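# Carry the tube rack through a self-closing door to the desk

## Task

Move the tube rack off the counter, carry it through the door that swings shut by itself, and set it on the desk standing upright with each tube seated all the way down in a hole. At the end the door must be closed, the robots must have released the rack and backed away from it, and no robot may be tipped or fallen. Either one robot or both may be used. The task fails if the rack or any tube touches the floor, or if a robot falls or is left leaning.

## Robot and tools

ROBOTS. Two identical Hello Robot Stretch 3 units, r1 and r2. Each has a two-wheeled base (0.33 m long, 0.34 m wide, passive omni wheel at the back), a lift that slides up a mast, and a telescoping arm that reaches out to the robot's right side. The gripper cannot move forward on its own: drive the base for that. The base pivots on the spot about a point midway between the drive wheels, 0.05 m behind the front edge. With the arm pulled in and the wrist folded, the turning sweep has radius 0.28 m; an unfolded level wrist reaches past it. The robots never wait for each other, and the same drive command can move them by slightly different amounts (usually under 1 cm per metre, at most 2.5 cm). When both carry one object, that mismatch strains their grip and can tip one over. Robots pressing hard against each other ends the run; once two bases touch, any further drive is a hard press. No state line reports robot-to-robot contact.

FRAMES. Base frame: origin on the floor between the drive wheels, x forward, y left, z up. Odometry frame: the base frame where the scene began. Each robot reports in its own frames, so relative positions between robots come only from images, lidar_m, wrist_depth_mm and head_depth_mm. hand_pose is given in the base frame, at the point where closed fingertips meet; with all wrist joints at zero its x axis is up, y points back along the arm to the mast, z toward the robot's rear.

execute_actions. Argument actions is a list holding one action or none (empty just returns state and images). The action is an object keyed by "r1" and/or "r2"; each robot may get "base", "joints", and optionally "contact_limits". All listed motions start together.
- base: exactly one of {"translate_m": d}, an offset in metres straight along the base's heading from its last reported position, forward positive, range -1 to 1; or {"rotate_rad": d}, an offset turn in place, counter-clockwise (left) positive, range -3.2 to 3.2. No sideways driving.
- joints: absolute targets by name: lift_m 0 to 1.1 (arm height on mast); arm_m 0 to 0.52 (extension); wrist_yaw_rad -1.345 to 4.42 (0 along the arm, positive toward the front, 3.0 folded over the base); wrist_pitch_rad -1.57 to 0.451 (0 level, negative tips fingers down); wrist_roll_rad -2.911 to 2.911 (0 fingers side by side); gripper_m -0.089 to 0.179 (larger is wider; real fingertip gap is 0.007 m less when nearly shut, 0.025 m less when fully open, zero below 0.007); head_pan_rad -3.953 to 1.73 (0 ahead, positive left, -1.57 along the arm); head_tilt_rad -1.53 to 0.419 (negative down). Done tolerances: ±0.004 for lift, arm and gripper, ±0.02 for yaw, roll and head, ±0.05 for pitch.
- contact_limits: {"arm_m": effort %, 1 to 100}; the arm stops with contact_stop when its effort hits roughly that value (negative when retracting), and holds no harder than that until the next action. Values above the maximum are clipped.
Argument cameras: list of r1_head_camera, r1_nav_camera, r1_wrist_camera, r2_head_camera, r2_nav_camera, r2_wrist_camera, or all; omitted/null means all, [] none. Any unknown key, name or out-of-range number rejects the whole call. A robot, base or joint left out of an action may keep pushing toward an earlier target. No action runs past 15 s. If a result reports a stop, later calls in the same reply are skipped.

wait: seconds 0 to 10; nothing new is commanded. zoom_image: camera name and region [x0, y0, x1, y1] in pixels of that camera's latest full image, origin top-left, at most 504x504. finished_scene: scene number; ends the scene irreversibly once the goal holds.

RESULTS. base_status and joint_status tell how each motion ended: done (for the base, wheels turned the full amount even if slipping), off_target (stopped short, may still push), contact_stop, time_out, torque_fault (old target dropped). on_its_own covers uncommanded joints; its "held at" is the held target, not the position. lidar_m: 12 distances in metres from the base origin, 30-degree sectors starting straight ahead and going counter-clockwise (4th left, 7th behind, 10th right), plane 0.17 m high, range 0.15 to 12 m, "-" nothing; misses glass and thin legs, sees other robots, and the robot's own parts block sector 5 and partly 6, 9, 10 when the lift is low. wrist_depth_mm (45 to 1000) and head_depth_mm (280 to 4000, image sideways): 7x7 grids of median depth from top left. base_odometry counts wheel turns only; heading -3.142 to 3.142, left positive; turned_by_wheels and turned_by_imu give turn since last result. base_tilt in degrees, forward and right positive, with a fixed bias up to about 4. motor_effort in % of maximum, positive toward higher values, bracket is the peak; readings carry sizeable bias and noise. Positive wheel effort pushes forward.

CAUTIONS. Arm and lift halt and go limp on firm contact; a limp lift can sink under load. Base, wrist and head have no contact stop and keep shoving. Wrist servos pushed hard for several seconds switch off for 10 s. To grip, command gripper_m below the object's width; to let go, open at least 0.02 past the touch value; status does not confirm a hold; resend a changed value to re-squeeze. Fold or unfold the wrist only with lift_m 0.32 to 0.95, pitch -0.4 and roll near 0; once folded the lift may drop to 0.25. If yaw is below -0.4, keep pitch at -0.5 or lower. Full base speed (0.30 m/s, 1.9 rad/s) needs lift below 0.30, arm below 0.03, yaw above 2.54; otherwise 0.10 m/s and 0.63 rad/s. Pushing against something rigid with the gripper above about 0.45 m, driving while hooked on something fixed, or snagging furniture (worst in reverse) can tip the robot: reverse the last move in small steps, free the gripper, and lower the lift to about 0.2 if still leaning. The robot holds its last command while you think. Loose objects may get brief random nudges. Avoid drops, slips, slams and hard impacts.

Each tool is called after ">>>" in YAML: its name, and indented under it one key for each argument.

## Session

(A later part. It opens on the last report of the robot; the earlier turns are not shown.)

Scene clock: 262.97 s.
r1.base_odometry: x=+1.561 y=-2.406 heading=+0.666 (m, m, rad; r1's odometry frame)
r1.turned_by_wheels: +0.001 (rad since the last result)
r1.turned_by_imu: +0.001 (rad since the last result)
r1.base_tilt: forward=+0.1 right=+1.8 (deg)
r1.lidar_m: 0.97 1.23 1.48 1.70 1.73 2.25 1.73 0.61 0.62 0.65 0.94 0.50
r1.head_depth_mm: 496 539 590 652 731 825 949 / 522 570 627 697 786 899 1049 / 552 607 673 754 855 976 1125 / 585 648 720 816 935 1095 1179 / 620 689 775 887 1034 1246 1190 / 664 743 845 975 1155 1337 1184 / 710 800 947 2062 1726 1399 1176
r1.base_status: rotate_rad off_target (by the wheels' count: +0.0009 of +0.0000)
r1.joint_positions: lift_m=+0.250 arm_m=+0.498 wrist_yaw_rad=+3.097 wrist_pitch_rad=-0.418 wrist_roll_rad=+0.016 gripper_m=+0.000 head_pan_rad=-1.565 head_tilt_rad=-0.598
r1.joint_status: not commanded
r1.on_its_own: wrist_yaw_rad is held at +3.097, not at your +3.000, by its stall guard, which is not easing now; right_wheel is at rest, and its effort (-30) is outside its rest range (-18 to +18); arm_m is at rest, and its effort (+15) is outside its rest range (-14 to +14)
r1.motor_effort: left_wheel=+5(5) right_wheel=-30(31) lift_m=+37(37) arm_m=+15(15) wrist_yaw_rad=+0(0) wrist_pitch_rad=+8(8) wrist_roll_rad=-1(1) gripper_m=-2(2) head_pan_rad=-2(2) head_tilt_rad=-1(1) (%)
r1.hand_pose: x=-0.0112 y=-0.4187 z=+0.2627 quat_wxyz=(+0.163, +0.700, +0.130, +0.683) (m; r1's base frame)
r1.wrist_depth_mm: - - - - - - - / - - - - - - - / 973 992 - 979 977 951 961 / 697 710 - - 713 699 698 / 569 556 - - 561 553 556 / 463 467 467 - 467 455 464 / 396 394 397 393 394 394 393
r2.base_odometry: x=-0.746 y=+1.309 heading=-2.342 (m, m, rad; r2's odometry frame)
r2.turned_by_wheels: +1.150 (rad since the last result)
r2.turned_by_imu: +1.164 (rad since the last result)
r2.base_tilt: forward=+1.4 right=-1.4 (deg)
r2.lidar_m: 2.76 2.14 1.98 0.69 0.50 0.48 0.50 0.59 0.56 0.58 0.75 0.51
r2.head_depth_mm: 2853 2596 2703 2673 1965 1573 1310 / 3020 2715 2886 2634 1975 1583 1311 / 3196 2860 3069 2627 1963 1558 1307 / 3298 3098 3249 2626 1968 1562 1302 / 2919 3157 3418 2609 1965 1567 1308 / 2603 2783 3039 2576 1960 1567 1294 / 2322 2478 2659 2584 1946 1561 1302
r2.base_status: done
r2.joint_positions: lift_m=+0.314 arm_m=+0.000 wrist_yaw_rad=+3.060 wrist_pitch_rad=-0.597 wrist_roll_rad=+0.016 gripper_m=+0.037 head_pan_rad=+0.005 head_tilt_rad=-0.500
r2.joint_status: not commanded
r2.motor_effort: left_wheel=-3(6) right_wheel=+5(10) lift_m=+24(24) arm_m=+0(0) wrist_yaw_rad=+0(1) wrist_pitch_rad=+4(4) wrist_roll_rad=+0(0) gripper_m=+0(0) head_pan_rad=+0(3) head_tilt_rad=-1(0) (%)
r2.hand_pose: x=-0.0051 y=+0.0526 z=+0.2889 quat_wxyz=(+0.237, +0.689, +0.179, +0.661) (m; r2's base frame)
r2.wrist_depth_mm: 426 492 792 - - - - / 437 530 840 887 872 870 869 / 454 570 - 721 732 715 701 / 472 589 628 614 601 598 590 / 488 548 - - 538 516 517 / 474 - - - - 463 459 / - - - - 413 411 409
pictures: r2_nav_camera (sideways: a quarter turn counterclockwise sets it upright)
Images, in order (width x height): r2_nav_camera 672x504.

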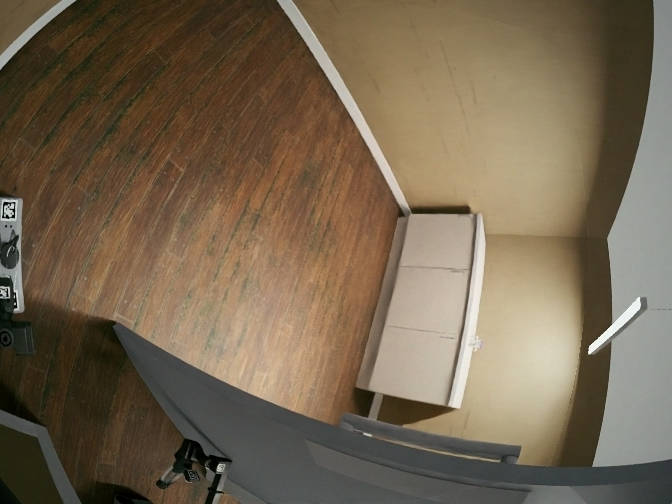

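>>> execute_actions:
  actions:
    - {"r2":{"base":{"translate_m":1.0},"joints":{"head_tilt_rad":-0.35}}}
  cameras: []

>>> execute_actions:
  actions:
    - {"r2":{"base":{"translate_m":0.6}}}
  cameras: ["r2_nav_camera","r2_head_camera"]

Scene clock: 274.93 s.
r1.base_odometry: x=+1.561 y=-2.406 heading=+0.666 (m, m, rad; r1's odometry frame)
r1.turned_by_wheels: +0.000 (rad since the last result)
r1.turned_by_imu: -0.001 (rad since the last result)
r1.base_tilt: forward=+0.2 right=+1.9 (deg)
r1.lidar_m: 0.97 1.24 1.48 1.70 1.73 2.25 1.73 0.61 0.62 0.66 0.94 0.50
r1.head_depth_mm: 497 538 589 652 728 825 953 / 523 571 629 700 785 901 1050 / 553 604 672 752 855 972 1129 / 585 644 721 814 934 1100 1184 / 622 689 777 887 1034 1248 1192 / 664 744 843 975 1152 1335 1179 / 711 805 944 2076 1718 1399 1180
r1.base_status: not commanded
r1.joint_positions: lift_m=+0.250 arm_m=+0.498 wrist_yaw_rad=+3.097 wrist_pitch_rad=-0.418 wrist_roll_rad=+0.016 gripper_m=+0.000 head_pan_rad=-1.565 head_tilt_rad=-0.598
r1.joint_status: not commanded
r1.on_its_own: wrist_yaw_rad is held at +3.097, not at your +3.000, by its stall guard, which is not easing now; right_wheel is at rest, and its effort (-30) is outside its rest range (-18 to +18); arm_m is at rest, and its effort (+15) is outside its rest range (-14 to +14)
r1.motor_effort: left_wheel=+6(5) right_wheel=-30(30) lift_m=+38(38) arm_m=+15(15) wrist_yaw_rad=+0(0) wrist_pitch_rad=+7(8) wrist_roll_rad=-1(1) gripper_m=-2(3) head_pan_rad=-3(2) head_tilt_rad=-1(2) (%)
r1.hand_pose: x=-0.0112 y=-0.4187 z=+0.2627 quat_wxyz=(+0.163, +0.700, +0.130, +0.683) (m; r1's base frame)
r1.wrist_depth_mm: - - - - - - - / - - - - - - - / 975 992 - 942 986 943 957 / 719 708 - - 709 711 689 / 561 566 - - 562 556 562 / 461 463 464 - 459 465 463 / 397 398 393 397 395 392 394
r2.base_odometry: x=-1.444 y=+0.592 heading=-2.342 (m, m, rad; r2's odometry frame)
r2.turned_by_wheels: +0.000 (rad since the last result)
r2.turned_by_imu: +0.000 (rad since the last result)
r2.base_tilt: forward=+1.4 right=-1.4 (deg)
r2.lidar_m: 1.86 1.64 1.58 1.63 1.41 1.35 1.40 0.61 0.65 0.97 1.47 1.80
r2.head_depth_mm: 2094 2236 2057 1855 1972 1823 1438 / 2222 2338 2041 1991 2105 1799 1457 / 2349 2505 2047 2118 2223 1811 1443 / 2469 2665 2218 2289 2379 1819 1439 / 2250 2388 2379 2495 2369 1813 1434 / 1976 2110 2207 2333 2325 1789 1438 / 1770 1861 1957 2063 2160 1776 1439
r2.base_status: done
r2.joint_positions: lift_m=+0.314 arm_m=+0.000 wrist_yaw_rad=+3.060 wrist_pitch_rad=-0.597 wrist_roll_rad=+0.016 gripper_m=+0.037 head_pan_rad=+0.005 head_tilt_rad=-0.359
r2.joint_status: all done
r2.motor_effort: left_wheel=-3(2) right_wheel=+4(9) lift_m=+24(24) arm_m=+0(0) wrist_yaw_rad=+1(1) wrist_pitch_rad=+4(4) wrist_roll_rad=+0(1) gripper_m=-1(0) head_pan_rad=-2(3) head_tilt_rad=+3(15) (%)
r2.hand_pose: x=-0.0051 y=+0.0526 z=+0.2889 quat_wxyz=(+0.237, +0.689, +0.179, +0.661) (m; r2's base frame)
r2.wrist_depth_mm: - - - - - - - / 932 936 893 895 868 859 858 / 745 741 - 720 712 699 698 / 638 620 613 618 599 601 589 / 540 548 - - 540 529 511 / 490 - - - - 464 457 / - - - - 414 417 409
pictures: none
No camera images: the call's "cameras" was empty. Leave "cameras" out to get every camera's image.

Scene clock: 282.20 s.
r1.base_odometry: x=+1.561 y=-2.406 heading=+0.666 (m, m, rad; r1's odometry frame)
r1.turned_by_wheels: +0.000 (rad since the last result)
r1.turned_by_imu: +0.000 (rad since the last result)
r1.base_tilt: forward=+0.3 right=+1.9 (deg)
r1.lidar_m: 0.97 1.23 1.48 1.69 1.73 2.24 1.73 0.61 0.62 0.66 0.94 0.50
r1.head_depth_mm: 496 539 590 652 729 825 950 / 523 569 627 698 785 898 1051 / 553 606 671 751 854 974 1121 / 583 646 719 813 936 1092 1186 / 622 690 775 887 1030 1253 1189 / 664 744 843 974 1161 1337 1184 / 712 801 945 2072 1717 1401 1176
r1.base_status: not commanded
r1.joint_positions: lift_m=+0.250 arm_m=+0.498 wrist_yaw_rad=+3.097 wrist_pitch_rad=-0.418 wrist_roll_rad=+0.016 gripper_m=+0.000 head_pan_rad=-1.565 head_tilt_rad=-0.598
r1.joint_status: not commanded
r1.on_its_own: wrist_yaw_rad is held at +3.097, not at your +3.000, by its stall guard, which is not easing now; right_wheel is at rest, and its effort (-31) is outside its rest range (-18 to +18); arm_m is at rest, and its effort (+15) is outside its rest range (-14 to +14)
r1.motor_effort: left_wheel=+6(5) right_wheel=-31(31) lift_m=+37(38) arm_m=+15(15) wrist_yaw_rad=+0(0) wrist_pitch_rad=+8(8) wrist_roll_rad=-1(1) gripper_m=-3(3) head_pan_rad=-2(2) head_tilt_rad=+0(1) (%)
r1.hand_pose: x=-0.0112 y=-0.4187 z=+0.2627 quat_wxyz=(+0.163, +0.700, +0.130, +0.683) (m; r1's base frame)
r1.wrist_depth_mm: - - - - - - - / - - - - - - - / 971 940 - 977 962 951 951 / 706 723 - - 709 698 704 / 558 570 - - 558 564 562 / 462 470 467 - 468 461 461 / 395 393 396 396 395 396 390
r2.base_odometry: x=-1.862 y=+0.162 heading=-2.342 (m, m, rad; r2's odometry frame)
r2.turned_by_wheels: +0.000 (rad since the last result)
r2.turned_by_imu: +0.000 (rad since the last result)
r2.base_tilt: forward=+1.4 right=-1.4 (deg)
r2.lidar_m: 1.33 1.34 1.28 1.32 1.80 1.87 1.17 1.15 1.24 1.39 1.33 1.28
r2.head_depth_mm: 1646 1737 1797 1309 1393 1489 1443 / 1731 1832 1877 1390 1482 1638 1456 / 1817 1939 1974 1473 1582 1717 1445 / 1929 2059 1974 1586 1710 1807 1434 / 1810 1944 1931 1710 1884 1787 1444 / 1607 1687 1802 1918 2027 1790 1434 / 1429 1502 1584 1687 1770 1736 1427
r2.base_status: done
r2.joint_positions: lift_m=+0.314 arm_m=+0.000 wrist_yaw_rad=+3.060 wrist_pitch_rad=-0.597 wrist_roll_rad=+0.016 gripper_m=+0.037 head_pan_rad=+0.005 head_tilt_rad=-0.359
r2.joint_status: not commanded
r2.motor_effort: left_wheel=-3(4) right_wheel=+4(10) lift_m=+23(24) arm_m=+0(0) wrist_yaw_rad=+0(1) wrist_pitch_rad=+4(4) wrist_roll_rad=+1(0) gripper_m=+0(0) head_pan_rad=-2(3) head_tilt_rad=+3(4) (%)
r2.hand_pose: x=-0.0051 y=+0.0526 z=+0.2889 quat_wxyz=(+0.237, +0.689, +0.179, +0.661) (m; r2's base frame)
r2.wrist_depth_mm: - - - - - - - / 913 900 890 883 892 863 834 / 749 737 - 736 725 710 704 / 628 621 619 602 606 593 589 / 552 549 - - 540 518 517 / 487 - - - - 462 455 / - - - - 418 415 409
pictures: r2_head_camera (sideways: a quarter turn clockwise sets it upright), r2_nav_camera (sideways: a quarter turn counterclockwise sets it upright)
Images, in order (width x height): r2_head_camera 896x504, r2_nav_camera 672x504.

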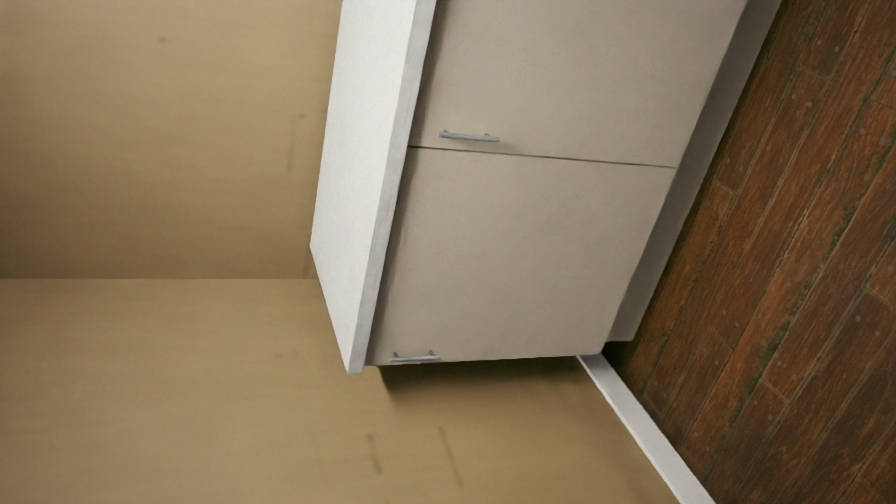

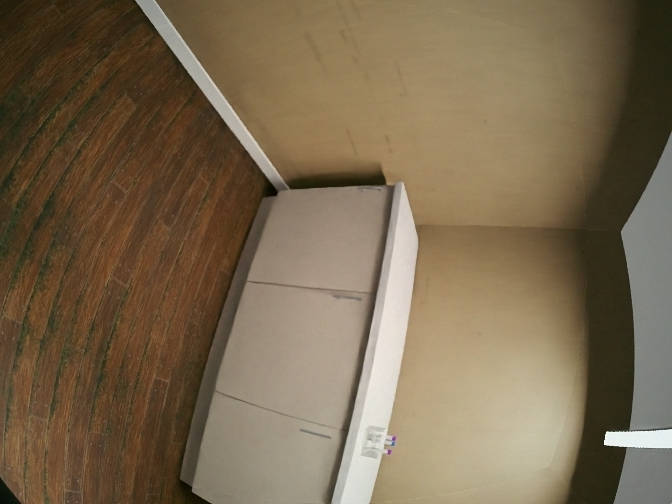

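>>> execute_actions:
  actions:
    - {"r2":{"base":{"rotate_rad":-0.3},"joints":{"lift_m":0.9,"wrist_pitch_rad":-0.4}}}
  cameras: []

>>> execute_actions:
  actions:
    - {"r2":{"base":{"translate_m":0.7}}}
  cameras: []

>>> execute_actions:
  actions:
    - {"r2":{"base":{"rotate_rad":1.55},"joints":{"head_pan_rad":-1.8,"head_tilt_rad":-0.6}}}
  cameras: []

>>> execute_actions:
  actions:
    - {"r2":{"base":{"translate_m":-0.4},"joints":{"lift_m":1.0,"wrist_yaw_rad":0,"wrist_pitch_rad":0,"gripper_m":0.15}}}
  cameras: ["r2_head_camera","r2_wrist_camera"]

Scene clock: 289.20 s.
r1.base_odometry: x=+1.561 y=-2.406 heading=+0.666 (m, m, rad; r1's odometry frame)
r1.turned_by_wheels: +0.000 (rad since the last result)
r1.turned_by_imu: +0.000 (rad since the last result)
r1.base_tilt: forward=+0.1 right=+1.8 (deg)
r1.lidar_m: 0.97 1.23 1.48 1.70 1.73 2.25 1.73 0.61 0.62 0.65 0.93 0.50
r1.head_depth_mm: 496 539 589 652 730 825 952 / 522 571 631 699 787 900 1050 / 552 604 671 751 856 970 1123 / 585 646 718 814 936 1094 1178 / 622 689 778 889 1033 1249 1185 / 665 743 843 974 1157 1339 1179 / 709 802 947 2065 1717 1396 1182
r1.base_status: not commanded
r1.joint_positions: lift_m=+0.250 arm_m=+0.498 wrist_yaw_rad=+3.097 wrist_pitch_rad=-0.418 wrist_roll_rad=+0.016 gripper_m=+0.000 head_pan_rad=-1.565 head_tilt_rad=-0.598
r1.joint_status: not commanded
r1.on_its_own: wrist_yaw_rad is held at +3.097, not at your +3.000, by its stall guard, which is not easing now; right_wheel is at rest, and its effort (-30) is outside its rest range (-18 to +18); arm_m is at rest, and its effort (+15) is outside its rest range (-14 to +14)
r1.motor_effort: left_wheel=+6(6) right_wheel=-30(30) lift_m=+38(38) arm_m=+15(15) wrist_yaw_rad=+1(0) wrist_pitch_rad=+8(8) wrist_roll_rad=-1(1) gripper_m=-2(2) head_pan_rad=-3(2) head_tilt_rad=-1(0) (%)
r1.hand_pose: x=-0.0112 y=-0.4187 z=+0.2627 quat_wxyz=(+0.163, +0.700, +0.130, +0.683) (m; r1's base frame)
r1.wrist_depth_mm: - - - - - - - / - - - - - - - / 961 959 - 950 919 953 946 / 722 697 - - 706 696 700 / 564 558 - - 557 557 559 / 455 464 461 - 459 460 463 / 396 395 393 394 391 392 393
r2.base_odometry: x=-1.862 y=+0.162 heading=-2.642 (m, m, rad; r2's odometry frame)
r2.turned_by_wheels: -0.300 (rad since the last result)
r2.turned_by_imu: -0.305 (rad since the last result)
r2.base_tilt: forward=+1.4 right=-1.4 (deg)
r2.lidar_m: 1.28 1.45 1.29 1.28 1.44 1.88 1.87 1.15 1.16 1.34 1.52 1.29
r2.head_depth_mm: 1560 1664 1720 1286 1369 1483 1451 / 1600 1710 1762 1316 1409 1526 1454 / 1652 1756 1823 1346 1461 1575 1448 / 1684 1800 1859 1381 1503 1632 1443 / 1731 1829 1913 1421 1551 1676 1437 / 1778 1902 1950 1475 1613 1728 1428 / 1834 1958 1958 1527 1670 1786 1432
r2.base_status: done
r2.joint_positions: lift_m=+0.900 arm_m=+0.000 wrist_yaw_rad=+3.060 wrist_pitch_rad=-0.421 wrist_roll_rad=+0.016 gripper_m=+0.037 head_pan_rad=+0.005 head_tilt_rad=-0.359
r2.joint_status: all done
r2.motor_effort: left_wheel=+2(6) right_wheel=-6(10) lift_m=+26(27) arm_m=+0(0) wrist_yaw_rad=+0(1) wrist_pitch_rad=+6(6) wrist_roll_rad=+0(1) gripper_m=+0(1) head_pan_rad=-2(1) head_tilt_rad=+3(3) (%)
r2.hand_pose: x=-0.0030 y=+0.0780 z=+0.9117 quat_wxyz=(+0.177, +0.702, +0.118, +0.679) (m; r2's base frame)
r2.wrist_depth_mm: - - - - - - - / - - - - - - - / - - - - - - - / - - - - - - - / - - - - - - - / - - - - - - - / - - - - - - -
pictures: none
No camera images: the call's "cameras" was empty. Leave "cameras" out to get every camera's image.

Scene clock: 297.50 s.
r1.base_odometry: x=+1.561 y=-2.406 heading=+0.666 (m, m, rad; r1's odometry frame)
r1.turned_by_wheels: +0.000 (rad since the last result)
r1.turned_by_imu: +0.000 (rad since the last result)
r1.base_tilt: forward=+0.1 right=+1.8 (deg)
r1.lidar_m: 0.97 1.24 1.48 1.69 1.73 2.25 1.73 0.61 0.62 0.66 0.93 0.50
r1.head_depth_mm: 496 539 591 653 730 825 950 / 523 572 628 699 787 900 1048 / 552 605 671 753 854 974 1122 / 585 644 721 814 933 1095 1184 / 622 692 777 885 1036 1246 1189 / 664 745 845 974 1158 1331 1179 / 710 803 947 2067 1720 1403 1176
r1.base_status: not commanded
r1.joint_positions: lift_m=+0.250 arm_m=+0.498 wrist_yaw_rad=+3.097 wrist_pitch_rad=-0.418 wrist_roll_rad=+0.016 gripper_m=+0.000 head_pan_rad=-1.565 head_tilt_rad=-0.598
r1.joint_status: not commanded
r1.on_its_own: wrist_yaw_rad is held at +3.097, not at your +3.000, by its stall guard, which is not easing now; right_wheel is at rest, and its effort (-30) is outside its rest range (-18 to +18); arm_m is at rest, and its effort (+15) is outside its rest range (-14 to +14)
r1.motor_effort: left_wheel=+5(5) right_wheel=-30(30) lift_m=+38(38) arm_m=+15(15) wrist_yaw_rad=+0(1) wrist_pitch_rad=+8(8) wrist_roll_rad=-1(1) gripper_m=-3(3) head_pan_rad=-2(2) head_tilt_rad=-1(1) (%)
r1.hand_pose: x=-0.0112 y=-0.4187 z=+0.2627 quat_wxyz=(+0.163, +0.700, +0.130, +0.683) (m; r1's base frame)
r1.wrist_depth_mm: - - - - - - - / - - - - - - - / 966 946 - 944 941 956 971 / 712 721 - - 703 711 703 / 557 562 - - 566 551 551 / 472 469 464 - 460 462 457 / 399 398 397 394 394 393 391
r2.base_odometry: x=-2.476 y=-0.173 heading=-2.642 (m, m, rad; r2's odometry frame)
r2.turned_by_wheels: +0.000 (rad since the last result)
r2.turned_by_imu: +0.000 (rad since the last result)
r2.base_tilt: forward=+1.4 right=-1.4 (deg)
r2.lidar_m: 0.60 0.68 1.11 1.13 1.28 2.11 2.55 1.68 1.49 1.49 0.72 0.60
r2.head_depth_mm: 981 1045 1116 1066 722 658 717 / 1012 1076 1145 1064 720 678 744 / 1032 1106 1187 1059 721 705 773 / 1060 1130 1215 1056 714 732 803 / 1086 1162 1248 1046 716 755 839 / 1120 1198 1289 1042 745 781 875 / 1144 1233 1327 1043 760 820 918
r2.base_status: done
r2.joint_positions: lift_m=+0.900 arm_m=+0.000 wrist_yaw_rad=+3.060 wrist_pitch_rad=-0.421 wrist_roll_rad=+0.016 gripper_m=+0.037 head_pan_rad=+0.005 head_tilt_rad=-0.359
r2.joint_status: not commanded
r2.motor_effort: left_wheel=+2(3) right_wheel=-5(7) lift_m=+27(26) arm_m=+0(0) wrist_yaw_rad=+0(1) wrist_pitch_rad=+6(6) wrist_roll_rad=+0(1) gripper_m=+0(0) head_pan_rad=-3(1) head_tilt_rad=+3(3) (%)
r2.hand_pose: x=-0.0030 y=+0.0780 z=+0.9117 quat_wxyz=(+0.177, +0.702, +0.118, +0.679) (m; r2's base frame)
r2.wrist_depth_mm: - - - - - - 984 / - - - - - - 939 / - - - - - - 965 / - - - - - - 946 / - - - - - - 914 / - - - - - - 894 / - - - - - - 878
pictures: none
No camera images: the call's "cameras" was empty. Leave "cameras" out to get every camera's image.

Scene clock: 300.97 s.
r1.base_odometry: x=+1.561 y=-2.406 heading=+0.666 (m, m, rad; r1's odometry frame)
r1.turned_by_wheels: +0.000 (rad since the last result)
r1.turned_by_imu: +0.000 (rad since the last result)
r1.base_tilt: forward=+0.0 right=+2.0 (deg)
r1.lidar_m: 0.97 1.23 1.48 1.70 1.73 2.25 1.73 0.61 0.62 0.66 0.94 0.50
r1.head_depth_mm: 495 540 591 653 726 826 950 / 522 570 629 698 787 898 1051 / 551 605 672 752 853 971 1116 / 585 646 720 813 937 1096 1173 / 622 691 777 889 1031 1246 1189 / 663 742 843 977 1151 1337 1181 / 709 802 946 2065 1713 1392 1182
r1.base_status: not commanded
r1.joint_positions: lift_m=+0.250 arm_m=+0.498 wrist_yaw_rad=+3.097 wrist_pitch_rad=-0.418 wrist_roll_rad=+0.016 gripper_m=+0.000 head_pan_rad=-1.565 head_tilt_rad=-0.598
r1.joint_status: not commanded
r1.on_its_own: wrist_yaw_rad is held at +3.097, not at your +3.000, by its stall guard, which is not easing now; right_wheel is at rest, and its effort (-31) is outside its rest range (-18 to +18); arm_m is at rest, and its effort (+15) is outside its rest range (-14 to +14)
r1.motor_effort: left_wheel=+6(5) right_wheel=-31(30) lift_m=+37(37) arm_m=+15(15) wrist_yaw_rad=+0(1) wrist_pitch_rad=+8(8) wrist_roll_rad=-1(1) gripper_m=-3(3) head_pan_rad=-2(2) head_tilt_rad=-1(1) (%)
r1.hand_pose: x=-0.0112 y=-0.4187 z=+0.2627 quat_wxyz=(+0.163, +0.700, +0.130, +0.683) (m; r1's base frame)
r1.wrist_depth_mm: - - - - - - - / - - - - - - - / 963 939 - 950 943 930 957 / 708 715 - - 697 704 708 / 559 556 - - 557 558 562 / 468 469 464 - 469 462 459 / 394 394 398 393 396 391 392
r2.base_odometry: x=-2.476 y=-0.173 heading=-1.092 (m, m, rad; r2's odometry frame)
r2.turned_by_wheels: +1.550 (rad since the last result)
r2.turned_by_imu: +1.569 (rad since the last result)
r2.base_tilt: forward=+1.4 right=-1.3 (deg)
r2.lidar_m: 1.13 1.27 2.04 2.55 1.68 1.50 1.49 0.73 0.60 0.60 0.67 1.08
r2.head_depth_mm: 1017 1130 743 697 792 - - / 1021 1133 916 714 796 - - / 1020 1134 909 714 794 - - / 1031 1129 911 714 797 912 - / 1025 1138 909 720 800 928 - / 1025 1136 908 717 801 926 - / 1029 1137 905 719 802 948 1183
r2.base_status: done
r2.joint_positions: lift_m=+0.900 arm_m=+0.000 wrist_yaw_rad=+3.060 wrist_pitch_rad=-0.421 wrist_roll_rad=+0.016 gripper_m=+0.037 head_pan_rad=-1.793 head_tilt_rad=-0.593
r2.joint_status: all done
r2.motor_effort: left_wheel=-3(6) right_wheel=+5(9) lift_m=+26(27) arm_m=+0(0) wrist_yaw_rad=-1(0) wrist_pitch_rad=+6(6) wrist_roll_rad=+1(0) gripper_m=+0(0) head_pan_rad=-2(31) head_tilt_rad=-3(21) (%)
r2.hand_pose: x=-0.0030 y=+0.0780 z=+0.9117 quat_wxyz=(+0.177, +0.702, +0.118, +0.679) (m; r2's base frame)
r2.wrist_depth_mm: - - - - - - - / - - - - - - - / - - - - - - - / - - - - - - - / - - - - - - - / - - - - - - - / - - - - - - -
pictures: none
No camera images: the call's "cameras" was empty. Leave "cameras" out to get every camera's image.

Scene clock: 305.93 s.
r1.base_odometry: x=+1.561 y=-2.406 heading=+0.666 (m, m, rad; r1's odometry frame)
r1.turned_by_wheels: +0.000 (rad since the last result)
r1.turned_by_imu: +0.000 (rad since the last result)
r1.base_tilt: forward=+0.2 right=+2.0 (deg)
r1.lidar_m: 0.97 1.23 1.48 1.69 1.73 2.25 1.73 0.61 0.62 0.66 0.93 0.50
r1.head_depth_mm: 496 539 592 653 728 825 948 / 523 571 628 696 786 900 1050 / 551 605 671 752 855 971 1120 / 585 646 720 815 937 1093 1175 / 622 692 777 886 1038 1253 1187 / 665 745 843 976 1151 1337 1179 / 711 801 946 2071 1718 1400 1174
r1.base_status: not commanded
r1.joint_positions: lift_m=+0.250 arm_m=+0.498 wrist_yaw_rad=+3.097 wrist_pitch_rad=-0.418 wrist_roll_rad=+0.016 gripper_m=+0.000 head_pan_rad=-1.565 head_tilt_rad=-0.598
r1.joint_status: not commanded
r1.on_its_own: wrist_yaw_rad is held at +3.097, not at your +3.000, by its stall guard, which is not easing now; right_wheel is at rest, and its effort (-30) is outside its rest range (-18 to +18); arm_m is at rest, and its effort (+15) is outside its rest range (-14 to +14)
r1.motor_effort: left_wheel=+5(5) right_wheel=-30(30) lift_m=+38(38) arm_m=+15(15) wrist_yaw_rad=+0(1) wrist_pitch_rad=+8(8) wrist_roll_rad=-1(1) gripper_m=-2(3) head_pan_rad=-2(2) head_tilt_rad=-1(1) (%)
r1.hand_pose: x=-0.0112 y=-0.4187 z=+0.2627 quat_wxyz=(+0.163, +0.700, +0.130, +0.683) (m; r1's base frame)
r1.wrist_depth_mm: - - - - - - - / - - - - - - - / 968 953 - 957 934 972 974 / 714 705 - - 688 691 706 / 566 564 - - 555 555 555 / 463 463 465 - 466 463 460 / 393 395 395 396 395 395 393
r2.base_odometry: x=-2.661 y=+0.182 heading=-1.092 (m, m, rad; r2's odometry frame)
r2.turned_by_wheels: +0.000 (rad since the last result)
r2.turned_by_imu: -0.001 (rad since the last result)
r2.base_tilt: forward=+1.4 right=-1.4 (deg)
r2.lidar_m: 1.52 1.70 2.64 1.59 1.33 1.11 1.10 0.64 0.53 0.53 0.59 0.94
r2.head_depth_mm: 956 1060 949 - - - - / 959 1063 964 - - - - / 959 1060 962 - - - 1167 / 962 1058 959 - - - - / 959 1065 965 - - - 1159 / 953 1067 862 638 709 825 1022 / 959 1065 956 650 693 831 1029
r2.base_status: done
r2.joint_positions: lift_m=+1.000 arm_m=+0.000 wrist_yaw_rad=+0.001 wrist_pitch_rad=-0.024 wrist_roll_rad=+0.016 gripper_m=+0.150 head_pan_rad=-1.793 head_tilt_rad=-0.593
r2.joint_status: all done
r2.motor_effort: left_wheel=-3(5) right_wheel=+5(6) lift_m=+26(28) arm_m=+0(0) wrist_yaw_rad=-1(1) wrist_pitch_rad=+6(7) wrist_roll_rad=+0(0) gripper_m=+0(94) head_pan_rad=-3(1) head_tilt_rad=-4(3) (%)
r2.hand_pose: x=-0.0211 y=-0.4008 z=+1.1084 quat_wxyz=(+0.702, +0.009, -0.712, -0.008) (m; r2's base frame)
r2.wrist_depth_mm: - - 928 861 820 787 746 / - - 975 914 860 799 757 / - - 998 941 881 821 782 / - - - 982 901 837 815 / 745 812 742 622 721 757 698 / 535 - 491 461 514 - 510 / 412 403 404 401 395 392 390
pictures: r2_head_camera (sideways: a quarter turn clockwise sets it upright), r2_wrist_camera
Images, in order (width x height): r2_head_camera 896x504, r2_wrist_camera 644x364.

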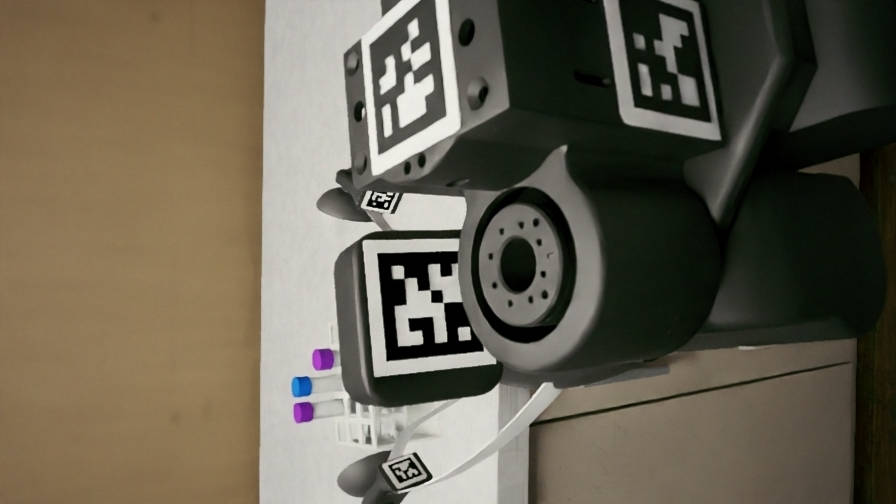

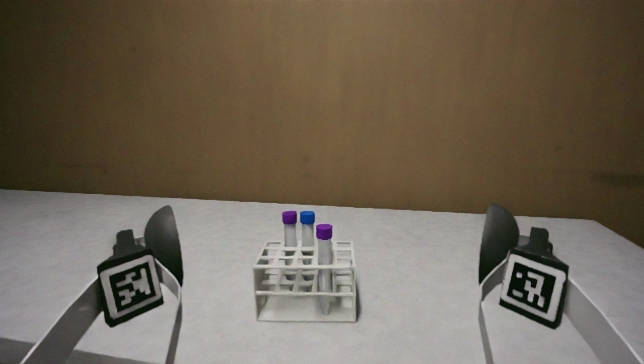

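>>> execute_actions:
  actions:
    - {"r2":{"base":{"translate_m":0.04},"joints":{"lift_m":0.9,"gripper_m":0.179,"arm_m":0.12}}}
  cameras: ["r2_wrist_camera"]

Scene clock: 309.20 s.
r1.base_odometry: x=+1.561 y=-2.406 heading=+0.666 (m, m, rad; r1's odometry frame)
r1.turned_by_wheels: +0.000 (rad since the last result)
r1.turned_by_imu: +0.000 (rad since the last result)
r1.base_tilt: forward=+0.2 right=+1.8 (deg)
r1.lidar_m: 0.97 1.24 1.47 1.70 1.73 2.25 1.73 0.61 0.62 0.66 0.93 0.50
r1.head_depth_mm: 495 540 591 652 728 825 950 / 523 572 628 698 787 898 1051 / 552 606 672 752 854 973 1123 / 585 646 720 815 935 1094 1178 / 621 692 776 888 1034 1246 1187 / 664 745 844 977 1150 1335 1180 / 711 802 945 2060 1719 1403 1172
r1.base_status: not commanded
r1.joint_positions: lift_m=+0.250 arm_m=+0.498 wrist_yaw_rad=+3.097 wrist_pitch_rad=-0.418 wrist_roll_rad=+0.016 gripper_m=+0.000 head_pan_rad=-1.565 head_tilt_rad=-0.598
r1.joint_status: not commanded
r1.on_its_own: wrist_yaw_rad is held at +3.097, not at your +3.000, by its stall guard, which is not easing now; right_wheel is at rest, and its effort (-30) is outside its rest range (-18 to +18); arm_m is at rest, and its effort (+15) is outside its rest range (-14 to +14)
r1.motor_effort: left_wheel=+5(6) right_wheel=-30(30) lift_m=+37(38) arm_m=+15(15) wrist_yaw_rad=+0(0) wrist_pitch_rad=+8(8) wrist_roll_rad=-1(1) gripper_m=-3(2) head_pan_rad=-2(2) head_tilt_rad=-1(2) (%)
r1.hand_pose: x=-0.0112 y=-0.4187 z=+0.2627 quat_wxyz=(+0.163, +0.700, +0.130, +0.683) (m; r1's base frame)
r1.wrist_depth_mm: - - - - - - - / - - - - - - - / 985 949 - 941 944 965 936 / 714 716 - - 691 701 704 / 576 561 - - 551 558 568 / 467 470 464 - 465 460 462 / 399 401 393 396 394 393 391
r2.base_odometry: x=-2.642 y=+0.147 heading=-1.093 (m, m, rad; r2's odometry frame)
r2.turned_by_wheels: +0.000 (rad since the last result)
r2.turned_by_imu: -0.001 (rad since the last result)
r2.base_tilt: forward=+1.4 right=-1.3 (deg)
r2.lidar_m: 1.49 1.66 2.63 1.62 1.38 1.14 1.14 0.65 0.54 0.53 0.59 0.96
r2.head_depth_mm: 960 1071 919 668 - - - / 962 1065 915 722 - 854 1034 / 962 1074 911 723 - 877 1033 / 960 1070 910 - - 885 1033 / 965 1070 785 - - 874 1040 / 971 1073 861 674 704 839 1044 / 968 1071 905 640 705 843 1052
r2.base_status: done
r2.joint_positions: lift_m=+0.900 arm_m=+0.120 wrist_yaw_rad=+0.001 wrist_pitch_rad=-0.023 wrist_roll_rad=+0.016 gripper_m=+0.179 head_pan_rad=-1.793 head_tilt_rad=-0.593
r2.joint_status: all done
r2.motor_effort: left_wheel=-3(4) right_wheel=+5(10) lift_m=+20(23) arm_m=+4(3) wrist_yaw_rad=+0(1) wrist_pitch_rad=+6(6) wrist_roll_rad=+0(0) gripper_m=-1(93) head_pan_rad=-3(2) head_tilt_rad=-4(4) (%)
r2.hand_pose: x=-0.0213 y=-0.5202 z=+1.0088 quat_wxyz=(+0.702, +0.009, -0.712, -0.008) (m; r2's base frame)
r2.wrist_depth_mm: 917 850 788 765 722 677 649 / 947 898 839 784 744 705 666 / - 945 861 824 767 729 691 / 803 803 781 327 745 733 694 / 467 486 452 296 385 440 480 / 349 323 326 298 300 316 333 / 242 251 251 249 247 245 233
pictures: r2_wrist_camera
Images, in order (width x height): r2_wrist_camera 644x364.

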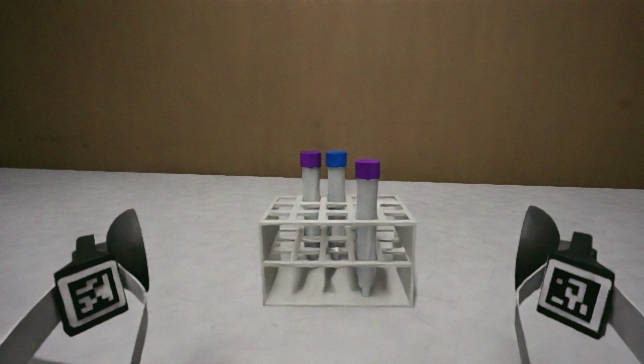

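>>> execute_actions:
  actions:
    - {"r2":{"joints":{"lift_m":0.88,"arm_m":0.2}}}
  cameras: ["r2_wrist_camera"]

Scene clock: 311.37 s.
r1.base_odometry: x=+1.561 y=-2.406 heading=+0.666 (m, m, rad; r1's odometry frame)
r1.turned_by_wheels: +0.000 (rad since the last result)
r1.turned_by_imu: +0.000 (rad since the last result)
r1.base_tilt: forward=+0.1 right=+1.8 (deg)
r1.lidar_m: 0.97 1.23 1.48 1.70 1.73 2.26 1.73 0.61 0.62 0.66 0.93 0.50
r1.head_depth_mm: 495 539 590 651 729 826 951 / 522 569 628 699 787 901 1052 / 552 605 672 753 854 972 1126 / 585 645 720 813 938 1097 1175 / 622 690 776 889 1034 1245 1187 / 664 743 841 976 1159 1336 1187 / 710 802 943 2073 1721 1396 1176
r1.base_status: not commanded
r1.joint_positions: lift_m=+0.250 arm_m=+0.498 wrist_yaw_rad=+3.097 wrist_pitch_rad=-0.418 wrist_roll_rad=+0.016 gripper_m=+0.000 head_pan_rad=-1.565 head_tilt_rad=-0.598
r1.joint_status: not commanded
r1.on_its_own: wrist_yaw_rad is held at +3.097, not at your +3.000, by its stall guard, which is not easing now; right_wheel is at rest, and its effort (-30) is outside its rest range (-18 to +18); arm_m is at rest, and its effort (+15) is outside its rest range (-14 to +14)
r1.motor_effort: left_wheel=+5(5) right_wheel=-30(30) lift_m=+38(38) arm_m=+15(15) wrist_yaw_rad=+0(0) wrist_pitch_rad=+8(8) wrist_roll_rad=-1(2) gripper_m=-2(3) head_pan_rad=-2(2) head_tilt_rad=-1(1) (%)
r1.hand_pose: x=-0.0112 y=-0.4187 z=+0.2627 quat_wxyz=(+0.163, +0.700, +0.130, +0.683) (m; r1's base frame)
r1.wrist_depth_mm: - - - - - - - / - - - - - - - / 980 967 - 949 954 951 952 / 708 709 - - 690 689 700 / 561 561 - - 564 560 557 / 464 463 462 - 464 460 460 / 393 396 398 400 393 392 395
r2.base_odometry: x=-2.642 y=+0.147 heading=-1.093 (m, m, rad; r2's odometry frame)
r2.turned_by_wheels: +0.000 (rad since the last result)
r2.turned_by_imu: +0.000 (rad since the last result)
r2.base_tilt: forward=+1.5 right=-1.3 (deg)
r2.lidar_m: 1.49 1.66 2.63 1.63 1.38 1.14 1.14 0.65 0.54 0.53 0.59 0.96
r2.head_depth_mm: 960 1061 915 667 681 - - / 962 1068 916 693 - 857 1048 / 964 1069 911 - 735 836 1035 / 968 1074 938 - 744 838 1035 / 967 1074 821 - 727 836 1039 / 964 1068 884 662 700 842 1043 / 967 1068 906 651 702 840 1045
r2.base_status: not commanded
r2.joint_positions: lift_m=+0.880 arm_m=+0.200 wrist_yaw_rad=+0.001 wrist_pitch_rad=-0.023 wrist_roll_rad=+0.016 gripper_m=+0.179 head_pan_rad=-1.793 head_tilt_rad=-0.593
r2.joint_status: all done
r2.motor_effort: left_wheel=-3(3) right_wheel=+4(4) lift_m=+20(20) arm_m=+4(9) wrist_yaw_rad=+0(1) wrist_pitch_rad=+6(6) wrist_roll_rad=+1(0) gripper_m=+0(0) head_pan_rad=-1(3) head_tilt_rad=-4(4) (%)
r2.hand_pose: x=-0.0213 y=-0.6002 z=+0.9888 quat_wxyz=(+0.702, +0.009, -0.712, -0.008) (m; r2's base frame)
r2.wrist_depth_mm: 824 774 724 678 645 611 582 / 862 803 755 707 666 632 596 / 894 830 779 722 692 656 618 / 717 689 686 249 579 658 633 / 409 418 343 245 204 388 415 / 305 283 254 232 202 277 291 / 212 222 216 214 206 215 206
pictures: r2_wrist_camera
Images, in order (width x height): r2_wrist_camera 644x364.

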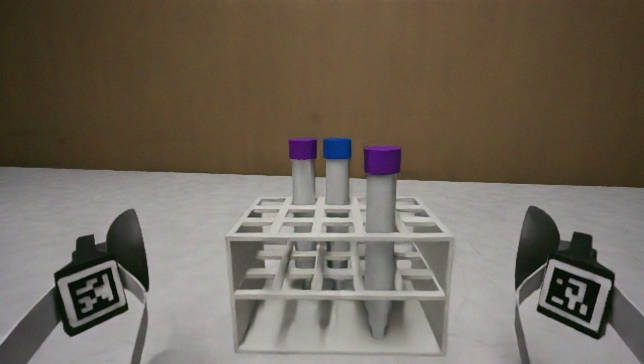

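>>> execute_actions:
  actions:
    - {"r2":{"joints":{"lift_m":0.87,"arm_m":0.3}}}
  cameras: ["r2_wrist_camera","r2_head_camera"]

Scene clock: 315.77 s.
r1.base_odometry: x=+1.561 y=-2.406 heading=+0.666 (m, m, rad; r1's odometry frame)
r1.turned_by_wheels: +0.000 (rad since the last result)
r1.turned_by_imu: +0.000 (rad since the last result)
r1.base_tilt: forward=+0.1 right=+2.0 (deg)
r1.lidar_m: 0.97 1.23 1.48 1.70 1.73 2.25 1.72 0.61 0.62 0.66 0.93 0.50
r1.head_depth_mm: 496 539 591 652 729 826 947 / 523 570 629 699 786 899 1047 / 552 605 670 753 854 974 1120 / 585 646 721 813 937 1091 1179 / 623 690 777 888 1037 1245 1191 / 663 742 843 976 1159 1332 1183 / 711 802 945 2071 1719 1400 1177
r1.base_status: not commanded
r1.joint_positions: lift_m=+0.250 arm_m=+0.498 wrist_yaw_rad=+3.097 wrist_pitch_rad=-0.418 wrist_roll_rad=+0.016 gripper_m=+0.000 head_pan_rad=-1.565 head_tilt_rad=-0.598
r1.joint_status: not commanded
r1.on_its_own: wrist_yaw_rad is held at +3.097, not at your +3.000, by its stall guard, which is not easing now; right_wheel is at rest, and its effort (-30) is outside its rest range (-18 to +18); arm_m is at rest, and its effort (+15) is outside its rest range (-14 to +14)
r1.motor_effort: left_wheel=+5(6) right_wheel=-30(30) lift_m=+38(38) arm_m=+15(15) wrist_yaw_rad=+0(0) wrist_pitch_rad=+8(8) wrist_roll_rad=-1(2) gripper_m=-2(2) head_pan_rad=-2(2) head_tilt_rad=-1(1) (%)
r1.hand_pose: x=-0.0112 y=-0.4187 z=+0.2627 quat_wxyz=(+0.163, +0.700, +0.130, +0.683) (m; r1's base frame)
r1.wrist_depth_mm: - - - - - - - / - - - - - - - / 983 965 - 959 965 939 984 / 712 713 - - 697 707 708 / 560 553 - - 555 560 560 / 461 464 464 - 464 457 466 / 396 396 396 397 394 394 393
r2.base_odometry: x=-2.642 y=+0.147 heading=-1.093 (m, m, rad; r2's odometry frame)
r2.turned_by_wheels: +0.000 (rad since the last result)
r2.turned_by_imu: -0.001 (rad since the last result)
r2.base_tilt: forward=+1.4 right=-1.4 (deg)
r2.lidar_m: 1.49 1.65 2.62 1.62 1.38 1.14 1.14 0.65 0.54 0.53 0.59 0.96
r2.head_depth_mm: 963 1065 916 667 681 - - / 963 1069 908 693 - - 1050 / 958 1069 962 - 712 834 1027 / 963 1067 1017 - 701 834 1035 / 972 1068 983 - 695 835 1038 / 968 1075 907 639 702 841 1042 / 973 1073 903 662 704 843 1042
r2.base_status: not commanded
r2.joint_positions: lift_m=+0.870 arm_m=+0.300 wrist_yaw_rad=+0.000 wrist_pitch_rad=-0.023 wrist_roll_rad=+0.016 gripper_m=+0.179 head_pan_rad=-1.793 head_tilt_rad=-0.593
r2.joint_status: all done
r2.motor_effort: left_wheel=-3(3) right_wheel=+5(5) lift_m=+20(23) arm_m=+5(5) wrist_yaw_rad=+0(1) wrist_pitch_rad=+6(6) wrist_roll_rad=+1(0) gripper_m=+0(0) head_pan_rad=-3(2) head_tilt_rad=-3(3) (%)
r2.hand_pose: x=-0.0214 y=-0.7002 z=+0.9788 quat_wxyz=(+0.702, +0.009, -0.712, -0.009) (m; r2's base frame)
r2.wrist_depth_mm: 703 677 628 585 550 528 508 / 745 694 650 610 574 540 514 / 765 723 673 619 578 556 519 / 667 648 633 172 116 561 544 / 379 388 171 170 138 362 385 / 285 129 135 165 123 129 - / 196 188 157 150 136 148 192
pictures: r2_head_camera (sideways: a quarter turn clockwise sets it upright), r2_wrist_camera
Images, in order (width x height): r2_head_camera 896x504, r2_wrist_camera 644x364.

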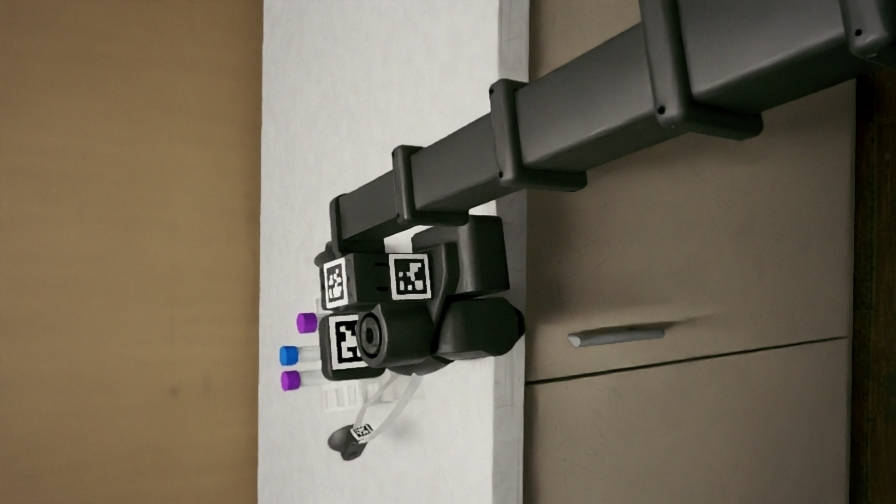

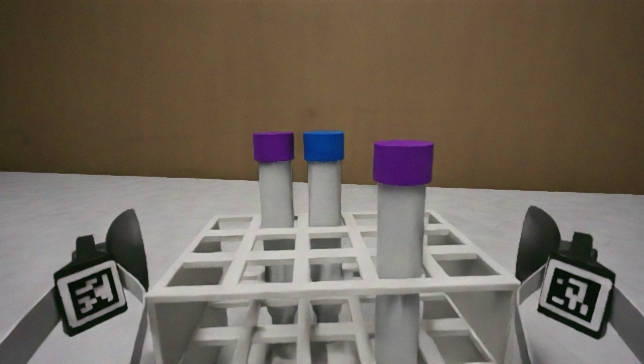

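>>> execute_actions:
  actions:
    - {"r2":{"joints":{"lift_m":0.85,"arm_m":0.32}}}
  cameras: []

>>> execute_actions:
  actions:
    - {"r2":{"joints":{"gripper_m":0.09}}}
  cameras: []

>>> execute_actions:
  actions:
    - {"r2":{"joints":{"lift_m":0.92}}}
  cameras: ["r2_wrist_camera","r2_head_camera"]

Scene clock: 317.33 s.
r1.base_odometry: x=+1.561 y=-2.406 heading=+0.666 (m, m, rad; r1's odometry frame)
r1.turned_by_wheels: +0.000 (rad since the last result)
r1.turned_by_imu: +0.000 (rad since the last result)
r1.base_tilt: forward=+0.2 right=+1.7 (deg)
r1.lidar_m: 0.97 1.24 1.48 1.69 1.73 2.25 1.73 0.61 0.62 0.66 0.94 0.50
r1.head_depth_mm: 496 539 589 653 729 822 949 / 522 572 629 699 786 898 1056 / 552 606 671 751 855 970 1120 / 585 646 719 815 935 1102 1179 / 621 690 776 883 1036 1245 1191 / 666 745 847 978 1154 1328 1183 / 711 803 943 2058 1718 1398 1170
r1.base_status: not commanded
r1.joint_positions: lift_m=+0.250 arm_m=+0.498 wrist_yaw_rad=+3.097 wrist_pitch_rad=-0.418 wrist_roll_rad=+0.016 gripper_m=+0.000 head_pan_rad=-1.565 head_tilt_rad=-0.598
r1.joint_status: not commanded
r1.on_its_own: wrist_yaw_rad is held at +3.097, not at your +3.000, by its stall guard, which is not easing now; right_wheel is at rest, and its effort (-30) is outside its rest range (-18 to +18); arm_m is at rest, and its effort (+15) is outside its rest range (-14 to +14)
r1.motor_effort: left_wheel=+5(5) right_wheel=-30(30) lift_m=+38(38) arm_m=+15(15) wrist_yaw_rad=+0(0) wrist_pitch_rad=+8(8) wrist_roll_rad=-1(2) gripper_m=-3(3) head_pan_rad=-2(2) head_tilt_rad=-1(1) (%)
r1.hand_pose: x=-0.0112 y=-0.4187 z=+0.2627 quat_wxyz=(+0.163, +0.700, +0.130, +0.683) (m; r1's base frame)
r1.wrist_depth_mm: - - - - - - - / - - - - - - - / 979 948 - 978 947 948 959 / 702 710 - - 704 697 714 / 558 565 - - 559 549 558 / 468 466 463 - 467 462 462 / 390 400 397 396 396 393 388
r2.base_odometry: x=-2.642 y=+0.147 heading=-1.093 (m, m, rad; r2's odometry frame)
r2.turned_by_wheels: +0.000 (rad since the last result)
r2.turned_by_imu: +0.000 (rad since the last result)
r2.base_tilt: forward=+1.4 right=-1.3 (deg)
r2.lidar_m: 1.49 1.66 2.63 1.62 1.38 1.14 1.14 0.65 0.54 0.53 0.60 0.95
r2.head_depth_mm: 961 1072 916 667 699 - - / 967 1067 919 668 - - 1066 / 962 1069 913 - 735 833 1032 / 960 1073 955 - 703 836 1031 / 961 1078 959 - 704 838 1038 / 966 1075 821 640 702 840 1038 / 967 1079 904 664 706 838 1045
r2.base_status: not commanded
r2.joint_positions: lift_m=+0.850 arm_m=+0.320 wrist_yaw_rad=+0.000 wrist_pitch_rad=-0.023 wrist_roll_rad=+0.016 gripper_m=+0.179 head_pan_rad=-1.793 head_tilt_rad=-0.593
r2.joint_status: all done
r2.motor_effort: left_wheel=-2(2) right_wheel=+5(4) lift_m=+21(15) arm_m=+4(6) wrist_yaw_rad=+0(1) wrist_pitch_rad=+6(6) wrist_roll_rad=+0(0) gripper_m=+0(0) head_pan_rad=-2(3) head_tilt_rad=-4(4) (%)
r2.hand_pose: x=-0.0214 y=-0.7203 z=+0.9590 quat_wxyz=(+0.702, +0.008, -0.712, -0.008) (m; r2's base frame)
r2.wrist_depth_mm: 695 641 614 574 537 509 485 / 714 674 622 575 538 531 499 / 743 699 645 164 109 537 510 / 564 549 471 166 116 510 507 / 325 127 130 130 117 122 332 / - 115 156 164 130 132 - / 168 160 143 155 127 142 163
pictures: none
No camera images: the call's "cameras" was empty. Leave "cameras" out to get every camera's image.

Scene clock: 318.70 s.
r1.base_odometry: x=+1.561 y=-2.406 heading=+0.666 (m, m, rad; r1's odometry frame)
r1.turned_by_wheels: +0.000 (rad since the last result)
r1.turned_by_imu: +0.000 (rad since the last result)
r1.base_tilt: forward=+0.1 right=+1.7 (deg)
r1.lidar_m: 0.97 1.24 1.48 1.70 1.74 2.25 1.73 0.61 0.62 0.66 0.93 0.50
r1.head_depth_mm: 496 539 591 653 730 824 949 / 522 571 628 700 785 899 1055 / 553 605 673 752 856 975 1119 / 585 647 720 816 941 1094 1187 / 622 692 778 885 1034 1249 1186 / 665 743 844 972 1158 1337 1185 / 711 803 949 2067 1715 1394 1173
r1.base_status: not commanded
r1.joint_positions: lift_m=+0.250 arm_m=+0.498 wrist_yaw_rad=+3.097 wrist_pitch_rad=-0.418 wrist_roll_rad=+0.016 gripper_m=+0.000 head_pan_rad=-1.565 head_tilt_rad=-0.598
r1.joint_status: not commanded
r1.on_its_own: wrist_yaw_rad is held at +3.097, not at your +3.000, by its stall guard, which is not easing now; right_wheel is at rest, and its effort (-31) is outside its rest range (-18 to +18); arm_m is at rest, and its effort (+15) is outside its rest range (-14 to +14)
r1.motor_effort: left_wheel=+5(5) right_wheel=-31(30) lift_m=+37(38) arm_m=+15(15) wrist_yaw_rad=+1(0) wrist_pitch_rad=+7(8) wrist_roll_rad=-1(1) gripper_m=-2(2) head_pan_rad=-2(2) head_tilt_rad=-1(1) (%)
r1.hand_pose: x=-0.0112 y=-0.4187 z=+0.2627 quat_wxyz=(+0.163, +0.700, +0.130, +0.683) (m; r1's base frame)
r1.wrist_depth_mm: - - - - - - - / - - - - - - - / 971 962 - 977 950 947 953 / 717 697 - - 700 707 710 / 563 570 - - 560 550 549 / 462 467 462 - 462 463 461 / 389 392 397 394 394 393 395
r2.base_odometry: x=-2.642 y=+0.147 heading=-1.093 (m, m, rad; r2's odometry frame)
r2.turned_by_wheels: +0.000 (rad since the last result)
r2.turned_by_imu: +0.000 (rad since the last result)
r2.base_tilt: forward=+1.4 right=-1.3 (deg)
r2.lidar_m: 1.49 1.66 2.63 1.62 1.38 1.14 1.14 0.65 0.54 0.53 0.60 0.96
r2.head_depth_mm: 961 1065 915 668 698 - - / 964 1065 915 669 - - 1069 / 960 1070 912 - 735 832 1034 / 961 1071 957 - 701 834 1037 / 964 1075 959 - 702 838 1044 / 968 1074 900 652 704 839 1043 / 966 1077 903 663 706 841 1044
r2.base_status: not commanded
r2.joint_positions: lift_m=+0.850 arm_m=+0.320 wrist_yaw_rad=+0.000 wrist_pitch_rad=-0.023 wrist_roll_rad=+0.016 gripper_m=+0.092 head_pan_rad=-1.793 head_tilt_rad=-0.593
r2.joint_status: all done
r2.motor_effort: left_wheel=-3(2) right_wheel=+4(4) lift_m=+20(20) arm_m=+5(4) wrist_yaw_rad=+0(0) wrist_pitch_rad=+6(6) wrist_roll_rad=+0(0) gripper_m=-30(100) head_pan_rad=-3(3) head_tilt_rad=-4(4) (%)
r2.hand_pose: x=-0.0214 y=-0.7203 z=+0.9590 quat_wxyz=(+0.702, +0.008, -0.712, -0.008) (m; r2's base frame)
r2.wrist_depth_mm: 704 647 602 568 534 513 485 / 721 662 626 585 547 527 500 / 747 694 656 602 123 542 522 / 559 547 478 170 141 515 527 / 324 351 130 176 128 133 309 / 235 - 151 178 135 142 225 / 176 168 144 160 154 157 163
pictures: none
No camera images: the call's "cameras" was empty. Leave "cameras" out to get every camera's image.

Scene clock: 320.17 s.
r1.base_odometry: x=+1.561 y=-2.406 heading=+0.666 (m, m, rad; r1's odometry frame)
r1.turned_by_wheels: +0.000 (rad since the last result)
r1.turned_by_imu: +0.000 (rad since the last result)
r1.base_tilt: forward=+0.2 right=+1.8 (deg)
r1.lidar_m: 0.97 1.23 1.48 1.70 1.73 2.25 1.73 0.61 0.62 0.66 0.94 0.50
r1.head_depth_mm: 496 539 590 651 726 826 950 / 522 569 628 701 783 900 1051 / 552 606 672 752 854 970 1123 / 586 646 720 813 936 1099 1182 / 620 690 777 888 1032 1248 1187 / 663 743 844 975 1158 1339 1180 / 711 803 941 2062 1719 1398 1173
r1.base_status: not commanded
r1.joint_positions: lift_m=+0.250 arm_m=+0.498 wrist_yaw_rad=+3.097 wrist_pitch_rad=-0.418 wrist_roll_rad=+0.016 gripper_m=+0.000 head_pan_rad=-1.565 head_tilt_rad=-0.598
r1.joint_status: not commanded
r1.on_its_own: wrist_yaw_rad is held at +3.097, not at your +3.000, by its stall guard, which is not easing now; right_wheel is at rest, and its effort (-30) is outside its rest range (-18 to +18); arm_m is at rest, and its effort (+15) is outside its rest range (-14 to +14)
r1.motor_effort: left_wheel=+5(5) right_wheel=-30(30) lift_m=+38(38) arm_m=+15(15) wrist_yaw_rad=+0(0) wrist_pitch_rad=+8(8) wrist_roll_rad=-1(2) gripper_m=-3(3) head_pan_rad=-2(2) head_tilt_rad=-1(1) (%)
r1.hand_pose: x=-0.0112 y=-0.4187 z=+0.2627 quat_wxyz=(+0.163, +0.700, +0.130, +0.683) (m; r1's base frame)
r1.wrist_depth_mm: - - - - - - - / - - - - - - - / 941 985 - 954 982 957 947 / 709 713 - - 717 710 711 / 566 556 - - 553 562 559 / 462 465 461 - 467 457 457 / 395 395 393 392 392 393 392
r2.base_odometry: x=-2.642 y=+0.147 heading=-1.093 (m, m, rad; r2's odometry frame)
r2.turned_by_wheels: +0.000 (rad since the last result)
r2.turned_by_imu: +0.000 (rad since the last result)
r2.base_tilt: forward=+1.4 right=-1.4 (deg)
r2.lidar_m: 1.49 1.66 2.64 1.62 1.38 1.14 1.14 0.65 0.54 0.53 0.59 0.95
r2.head_depth_mm: 960 1064 919 694 - - 1014 / 958 1063 918 - - 852 1031 / 960 1068 1022 642 698 832 1026 / 958 1075 - 640 702 840 1035 / 967 1056 - 618 688 837 1034 / 965 1054 744 664 701 841 1040 / 968 1072 905 660 703 843 1047
r2.base_status: not commanded
r2.joint_positions: lift_m=+0.920 arm_m=+0.320 wrist_yaw_rad=+0.000 wrist_pitch_rad=-0.025 wrist_roll_rad=+0.016 gripper_m=+0.098 head_pan_rad=-1.793 head_tilt_rad=-0.593
r2.joint_status: all done
r2.on_its_own: gripper_m is held at +0.097, not at your +0.090, by its stall guard, which is still easing
r2.motor_effort: left_wheel=-3(3) right_wheel=+4(4) lift_m=+27(28) arm_m=+4(4) wrist_yaw_rad=+0(1) wrist_pitch_rad=+7(7) wrist_roll_rad=+0(0) gripper_m=-27(30) head_pan_rad=-2(2) head_tilt_rad=-4(4) (%)
r2.hand_pose: x=-0.0214 y=-0.7202 z=+1.0279 quat_wxyz=(+0.702, +0.009, -0.712, -0.009) (m; r2's base frame)
r2.wrist_depth_mm: 678 638 601 567 545 506 489 / 716 674 617 581 546 526 495 / 735 687 646 177 130 538 515 / 775 709 673 179 133 559 525 / 516 556 140 176 131 145 485 / 366 - 153 176 134 142 360 / 281 267 145 159 156 164 261
pictures: r2_head_camera (sideways: a quarter turn clockwise sets it upright), r2_wrist_camera
Images, in order (width x height): r2_head_camera 896x504, r2_wrist_camera 644x364.

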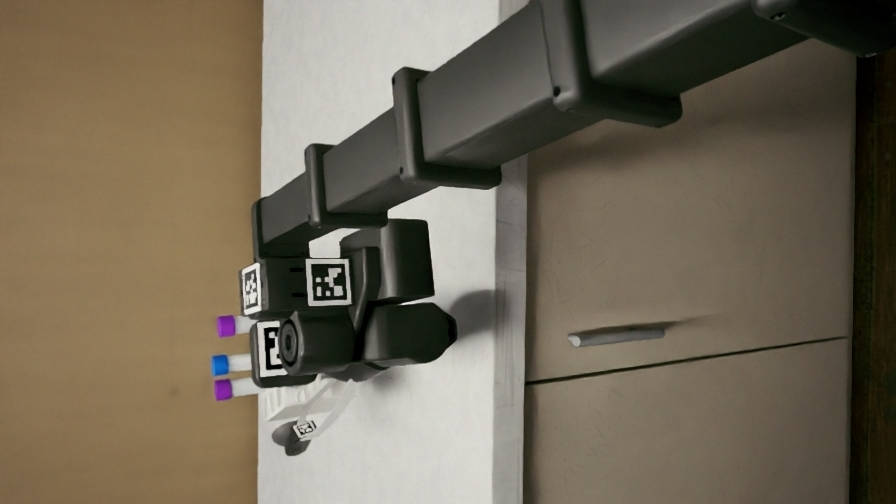

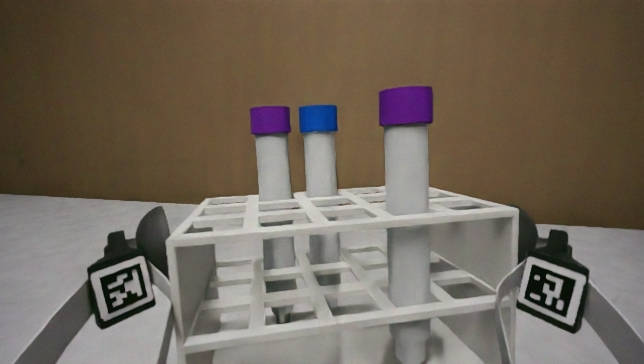

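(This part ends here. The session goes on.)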